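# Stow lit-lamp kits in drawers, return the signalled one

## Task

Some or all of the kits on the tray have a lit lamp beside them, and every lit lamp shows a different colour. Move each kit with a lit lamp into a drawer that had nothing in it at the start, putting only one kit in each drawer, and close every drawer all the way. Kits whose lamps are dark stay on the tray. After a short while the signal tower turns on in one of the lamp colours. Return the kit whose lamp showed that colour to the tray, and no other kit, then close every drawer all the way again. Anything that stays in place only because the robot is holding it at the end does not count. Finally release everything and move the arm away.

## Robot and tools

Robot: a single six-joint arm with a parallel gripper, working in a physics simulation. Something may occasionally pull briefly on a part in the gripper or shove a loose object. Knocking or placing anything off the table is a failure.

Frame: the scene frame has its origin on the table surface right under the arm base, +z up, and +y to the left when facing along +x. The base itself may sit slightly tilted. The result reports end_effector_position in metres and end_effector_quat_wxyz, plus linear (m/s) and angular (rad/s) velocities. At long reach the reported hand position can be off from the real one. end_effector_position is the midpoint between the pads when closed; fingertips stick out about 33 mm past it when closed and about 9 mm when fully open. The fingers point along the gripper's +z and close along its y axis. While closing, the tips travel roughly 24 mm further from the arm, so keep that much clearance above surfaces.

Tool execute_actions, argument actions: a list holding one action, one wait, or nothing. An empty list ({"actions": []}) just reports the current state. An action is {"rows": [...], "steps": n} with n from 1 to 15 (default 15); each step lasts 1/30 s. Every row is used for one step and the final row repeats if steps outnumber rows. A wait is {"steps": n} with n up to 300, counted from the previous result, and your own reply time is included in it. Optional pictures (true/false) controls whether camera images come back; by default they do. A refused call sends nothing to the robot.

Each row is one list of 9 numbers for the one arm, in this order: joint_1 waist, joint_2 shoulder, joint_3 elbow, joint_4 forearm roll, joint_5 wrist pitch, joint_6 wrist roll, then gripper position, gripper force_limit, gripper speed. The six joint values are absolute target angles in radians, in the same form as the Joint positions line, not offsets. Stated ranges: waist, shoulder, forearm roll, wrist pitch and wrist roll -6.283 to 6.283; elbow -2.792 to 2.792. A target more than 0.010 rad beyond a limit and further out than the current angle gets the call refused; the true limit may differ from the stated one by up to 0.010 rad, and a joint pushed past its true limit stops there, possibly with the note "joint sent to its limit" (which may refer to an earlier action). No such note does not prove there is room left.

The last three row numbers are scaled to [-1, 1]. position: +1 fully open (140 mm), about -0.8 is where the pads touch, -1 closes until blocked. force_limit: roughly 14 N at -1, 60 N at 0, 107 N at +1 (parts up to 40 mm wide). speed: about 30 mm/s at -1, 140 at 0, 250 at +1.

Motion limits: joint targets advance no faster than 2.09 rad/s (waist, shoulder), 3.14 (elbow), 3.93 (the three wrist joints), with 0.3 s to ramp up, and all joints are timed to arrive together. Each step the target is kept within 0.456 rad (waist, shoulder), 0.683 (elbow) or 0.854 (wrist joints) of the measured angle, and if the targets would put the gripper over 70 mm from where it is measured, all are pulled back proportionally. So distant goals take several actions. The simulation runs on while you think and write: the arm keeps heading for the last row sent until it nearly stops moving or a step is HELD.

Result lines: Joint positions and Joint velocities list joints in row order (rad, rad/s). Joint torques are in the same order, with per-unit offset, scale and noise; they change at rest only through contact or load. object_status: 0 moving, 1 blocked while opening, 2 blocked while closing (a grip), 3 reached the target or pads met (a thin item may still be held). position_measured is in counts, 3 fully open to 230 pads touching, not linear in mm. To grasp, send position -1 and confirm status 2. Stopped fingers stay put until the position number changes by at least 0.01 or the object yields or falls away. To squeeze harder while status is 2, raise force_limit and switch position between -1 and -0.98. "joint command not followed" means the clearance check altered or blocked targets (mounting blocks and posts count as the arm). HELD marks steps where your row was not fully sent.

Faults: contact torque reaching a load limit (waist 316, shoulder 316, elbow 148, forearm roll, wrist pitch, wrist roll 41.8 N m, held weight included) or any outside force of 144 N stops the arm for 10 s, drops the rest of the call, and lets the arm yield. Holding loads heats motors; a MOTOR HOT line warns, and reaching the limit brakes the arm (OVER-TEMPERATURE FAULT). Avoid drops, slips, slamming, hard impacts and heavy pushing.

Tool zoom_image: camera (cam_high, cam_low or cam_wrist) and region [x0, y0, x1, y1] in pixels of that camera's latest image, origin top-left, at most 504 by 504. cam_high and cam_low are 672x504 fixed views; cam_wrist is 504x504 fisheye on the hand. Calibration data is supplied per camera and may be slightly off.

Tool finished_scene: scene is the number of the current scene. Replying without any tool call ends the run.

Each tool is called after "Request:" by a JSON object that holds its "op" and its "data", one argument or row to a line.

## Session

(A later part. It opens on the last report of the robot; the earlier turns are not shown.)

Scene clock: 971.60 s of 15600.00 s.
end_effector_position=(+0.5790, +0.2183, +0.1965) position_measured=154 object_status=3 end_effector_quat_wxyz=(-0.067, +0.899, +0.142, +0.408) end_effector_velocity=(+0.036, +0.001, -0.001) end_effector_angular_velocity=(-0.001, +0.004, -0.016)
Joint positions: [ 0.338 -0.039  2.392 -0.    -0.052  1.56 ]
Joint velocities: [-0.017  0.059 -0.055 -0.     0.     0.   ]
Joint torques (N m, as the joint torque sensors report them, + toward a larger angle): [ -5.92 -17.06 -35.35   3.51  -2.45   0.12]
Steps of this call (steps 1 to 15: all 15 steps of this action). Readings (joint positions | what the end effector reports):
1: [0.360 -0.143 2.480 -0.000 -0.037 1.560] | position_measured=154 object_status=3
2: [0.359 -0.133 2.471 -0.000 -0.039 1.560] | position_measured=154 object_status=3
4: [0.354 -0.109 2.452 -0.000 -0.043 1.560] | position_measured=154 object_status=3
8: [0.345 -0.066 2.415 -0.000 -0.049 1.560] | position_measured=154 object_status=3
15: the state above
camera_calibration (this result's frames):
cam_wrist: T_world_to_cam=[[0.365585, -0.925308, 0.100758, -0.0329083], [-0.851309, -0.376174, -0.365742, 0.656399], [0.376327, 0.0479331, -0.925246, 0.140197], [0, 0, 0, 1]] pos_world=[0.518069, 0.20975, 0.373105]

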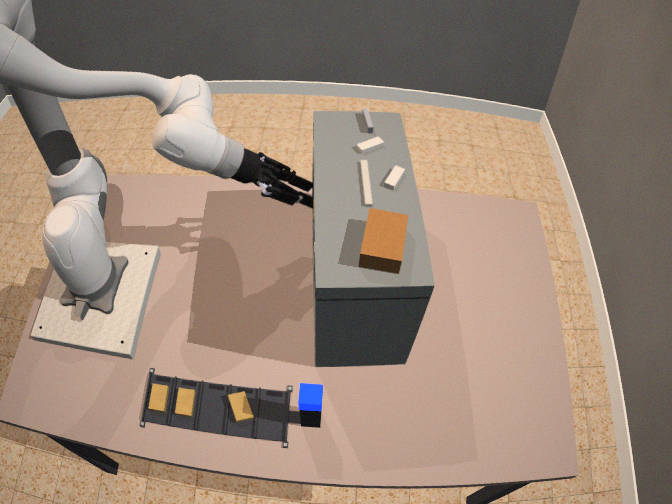

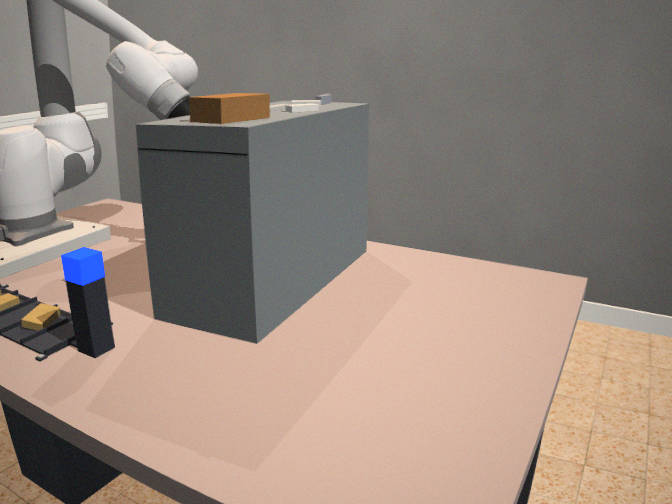

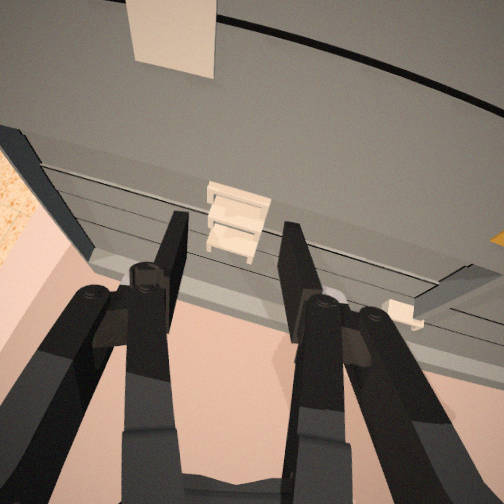

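Push the last few mm.

Request:
{"op": "execute_actions", "data": {
  "actions": [
    {"rows":[[0.337,-0.035,2.389,0,-0.052,1.56,-0.2,-0.4,0],[0.337,-0.035,2.389,0,-0.052,1.56,-0.2,-0.4,0],[0.337,-0.035,2.389,0,-0.052,1.56,-0.2,-0.4,0],[0.337,-0.035,2.389,0,-0.052,1.56,-0.2,-0.4,0],[0.337,-0.035,2.389,0,-0.052,1.56,-0.2,-0.4,0],[0.337,-0.032,2.386,0,-0.052,1.56,-0.2,-0.4,0]],"steps":15}
  ],
  "pictures": false
}}

Scene clock: 974.77 s of 15600.00 s.
end_effector_position=(+0.5830, +0.2191, +0.1960) position_measured=154 object_status=3 end_effector_quat_wxyz=(-0.066, +0.900, +0.142, +0.408) end_effector_velocity=(+0.001, +0.000, +0.001) end_effector_angular_velocity=(+0.001, -0.004, +0.001)
Joint positions: [ 0.337 -0.032  2.386  0.    -0.052  1.56 ]
Joint velocities: [ 0.    -0.    -0.     0.    -0.003 -0.   ]
Joint torques (N m, as the joint torque sensors report them, + toward a larger angle): [ -4.54  -6.32 -38.03   3.21  -3.28   0.  ]
Steps of this call (steps 1 to 15: the robot went on to your last target; steps 16 to 80: nothing new was sent; steps 81 to 95: all 15 steps of this action). Readings (joint positions | what the end effector reports):
81: [0.337 -0.037 2.390 0.000 -0.052 1.560] | position_measured=154 object_status=3
82: [0.337 -0.036 2.390 0.000 -0.052 1.560] | position_measured=154 object_status=3
84: [0.337 -0.035 2.389 0.000 -0.052 1.560] | position_measured=154 object_status=3
88: [0.337 -0.033 2.387 0.000 -0.052 1.560] | position_measured=154 object_status=3
95: the state above

Request:
{"op": "execute_actions", "data": {
  "actions": [
    {"rows":[[0.339,-0.044,2.396,0,-0.052,1.56,-0.2,-0.4,0],[0.339,-0.044,2.396,0,-0.052,1.56,-0.2,-0.4,0],[0.339,-0.044,2.396,0,-0.052,1.56,-0.2,-0.4,0],[0.35,-0.086,2.433,0,-0.046,1.56,-0.2,-0.4,0],[0.35,-0.086,2.433,0,-0.046,1.56,-0.2,-0.4,0],[0.35,-0.086,2.433,0,-0.046,1.56,-0.2,-0.4,0],[0.363,-0.158,2.492,0,-0.034,1.56,-0.2,-0.4,0],[0.363,-0.158,2.492,0,-0.034,1.56,-0.2,-0.4,0],[0.363,-0.158,2.492,0,-0.034,1.56,-0.2,-0.4,0],[0.25,-0.35,2.61,0,0.035,1.56,-0.2,-0.4,0]],"steps":15}
  ],
  "pictures": false
}}

Request:
{"op": "execute_actions", "data": {
  "actions": [
    {"steps":30}
  ]
}}

Request:
{"op": "zoom_image", "data": {
  "camera": "cam_wrist",
  "region": [0,0,504,220]
}}

Scene clock: 983.03 s of 15600.00 s.
end_effector_position=(+0.4773, +0.1692, +0.2004) position_measured=154 object_status=3 end_effector_quat_wxyz=(-0.061, +0.900, +0.128, +0.412) end_effector_velocity=(-0.262, -0.377, -0.014) end_effector_angular_velocity=(+0.003, +0.012, -0.573)
Joint positions: [ 0.306 -0.264  2.556 -0.     0.003  1.56 ]
Joint velocities: [-0.573 -0.81   0.511 -0.     0.302  0.   ]
Joint torques (N m, as the joint torque sensors report them, + toward a larger angle): [ -0.54  -6.63 -31.97   3.21  -2.1    0.14]
Steps of this call (steps 1 to 15: the robot went on to your last target; steps 16 to 90: nothing new was sent; then 4.77 s passed at rest; steps 91 to 105: all 15 steps of this action). Readings (joint positions | what the end effector reports):
91: [0.337 -0.032 2.386 0.000 -0.052 1.560] | position_measured=154 object_status=3
92: [0.337 -0.035 2.388 0.000 -0.052 1.560] | position_measured=154 object_status=3
94: [0.339 -0.043 2.395 0.000 -0.052 1.560] | position_measured=154 object_status=3
98: [0.350 -0.088 2.434 -0.000 -0.046 1.560] | position_measured=154 object_status=3
105: the state above

Scene clock: 984.03 s of 15600.00 s.
end_effector_position=(+0.4478, +0.1334, +0.1970) position_measured=154 object_status=3 end_effector_quat_wxyz=(-0.049, +0.904, +0.102, +0.413) end_effector_velocity=(+0.000, -0.000, +0.000) end_effector_angular_velocity=(+0.000, +0.000, -0.001)
Joint positions: [ 0.25  -0.35   2.61  -0.     0.035  1.56 ]
Joint velocities: [-0.001 -0.001 -0.    -0.     0.001  0.   ]
Joint torques (N m, as the joint torque sensors report them, + toward a larger angle): [ -1.71  -0.49 -34.51   3.67  -1.9    0.1 ]
Steps of this call (steps 1 to 30: the robot went on to your last target). Readings (joint positions | what the end effector reports):
1: [0.288 -0.290 2.572 -0.000 0.013 1.560] | position_measured=154 object_status=3
2: [0.273 -0.314 2.587 -0.000 0.022 1.560] | position_measured=154 object_status=3
4: [0.254 -0.344 2.606 -0.000 0.033 1.560] | position_measured=154 object_status=3
8: [0.250 -0.350 2.610 -0.000 0.035 1.560] | position_measured=154 object_status=3
30: the state above
The arm was judged still, so your last target was given up. Only a new action makes it travel on or press farther. Fingers that are still opening or closing keep moving.
camera_calibration (this result's frames):
cam_wrist: T_world_to_cam=[[0.282515, -0.954029, 0.100069, -0.0224159], [-0.879379, -0.299253, -0.370324, 0.516151], [0.383245, 0.0166237, -0.923497, 0.194907], [0, 0, 0, 1]] pos_world=[0.385529, 0.129834, 0.373382]

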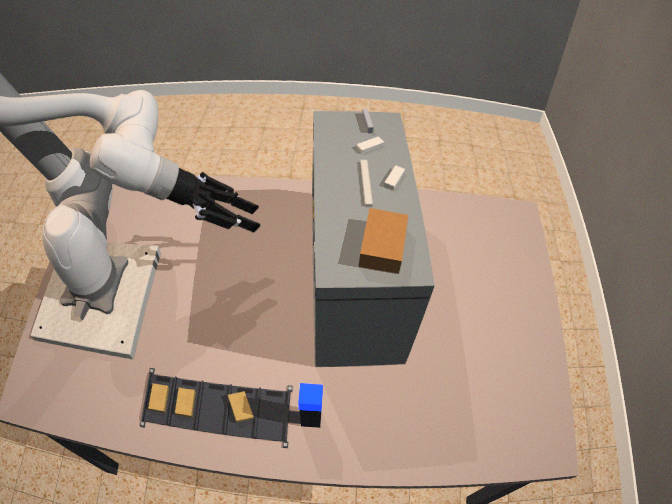

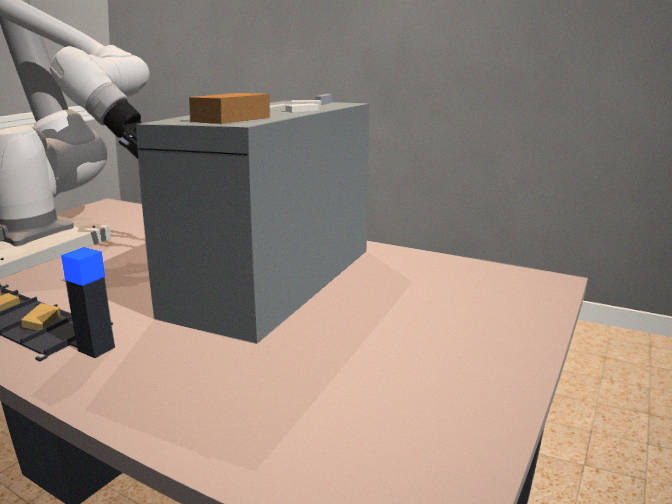

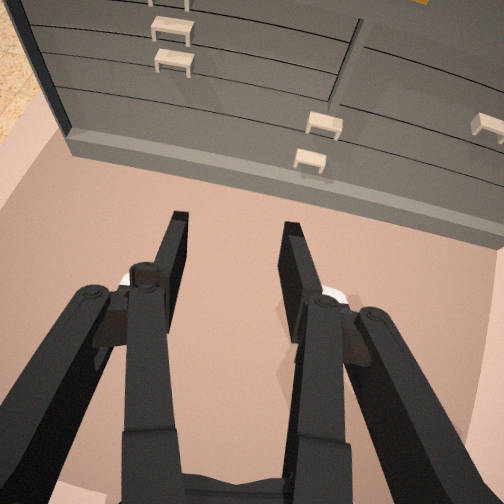

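Region (0, 0, 504, 220) of cam_wrist's 504x504 image, scaled by 1.000; it fills the top 220 rows of this view, and the rest is white.

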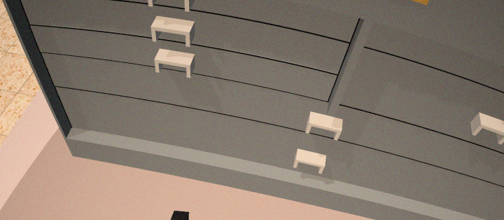

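Request:
{"op": "finished_scene", "data": {
  "scene": 2
}}

The scene is finished: the task was done.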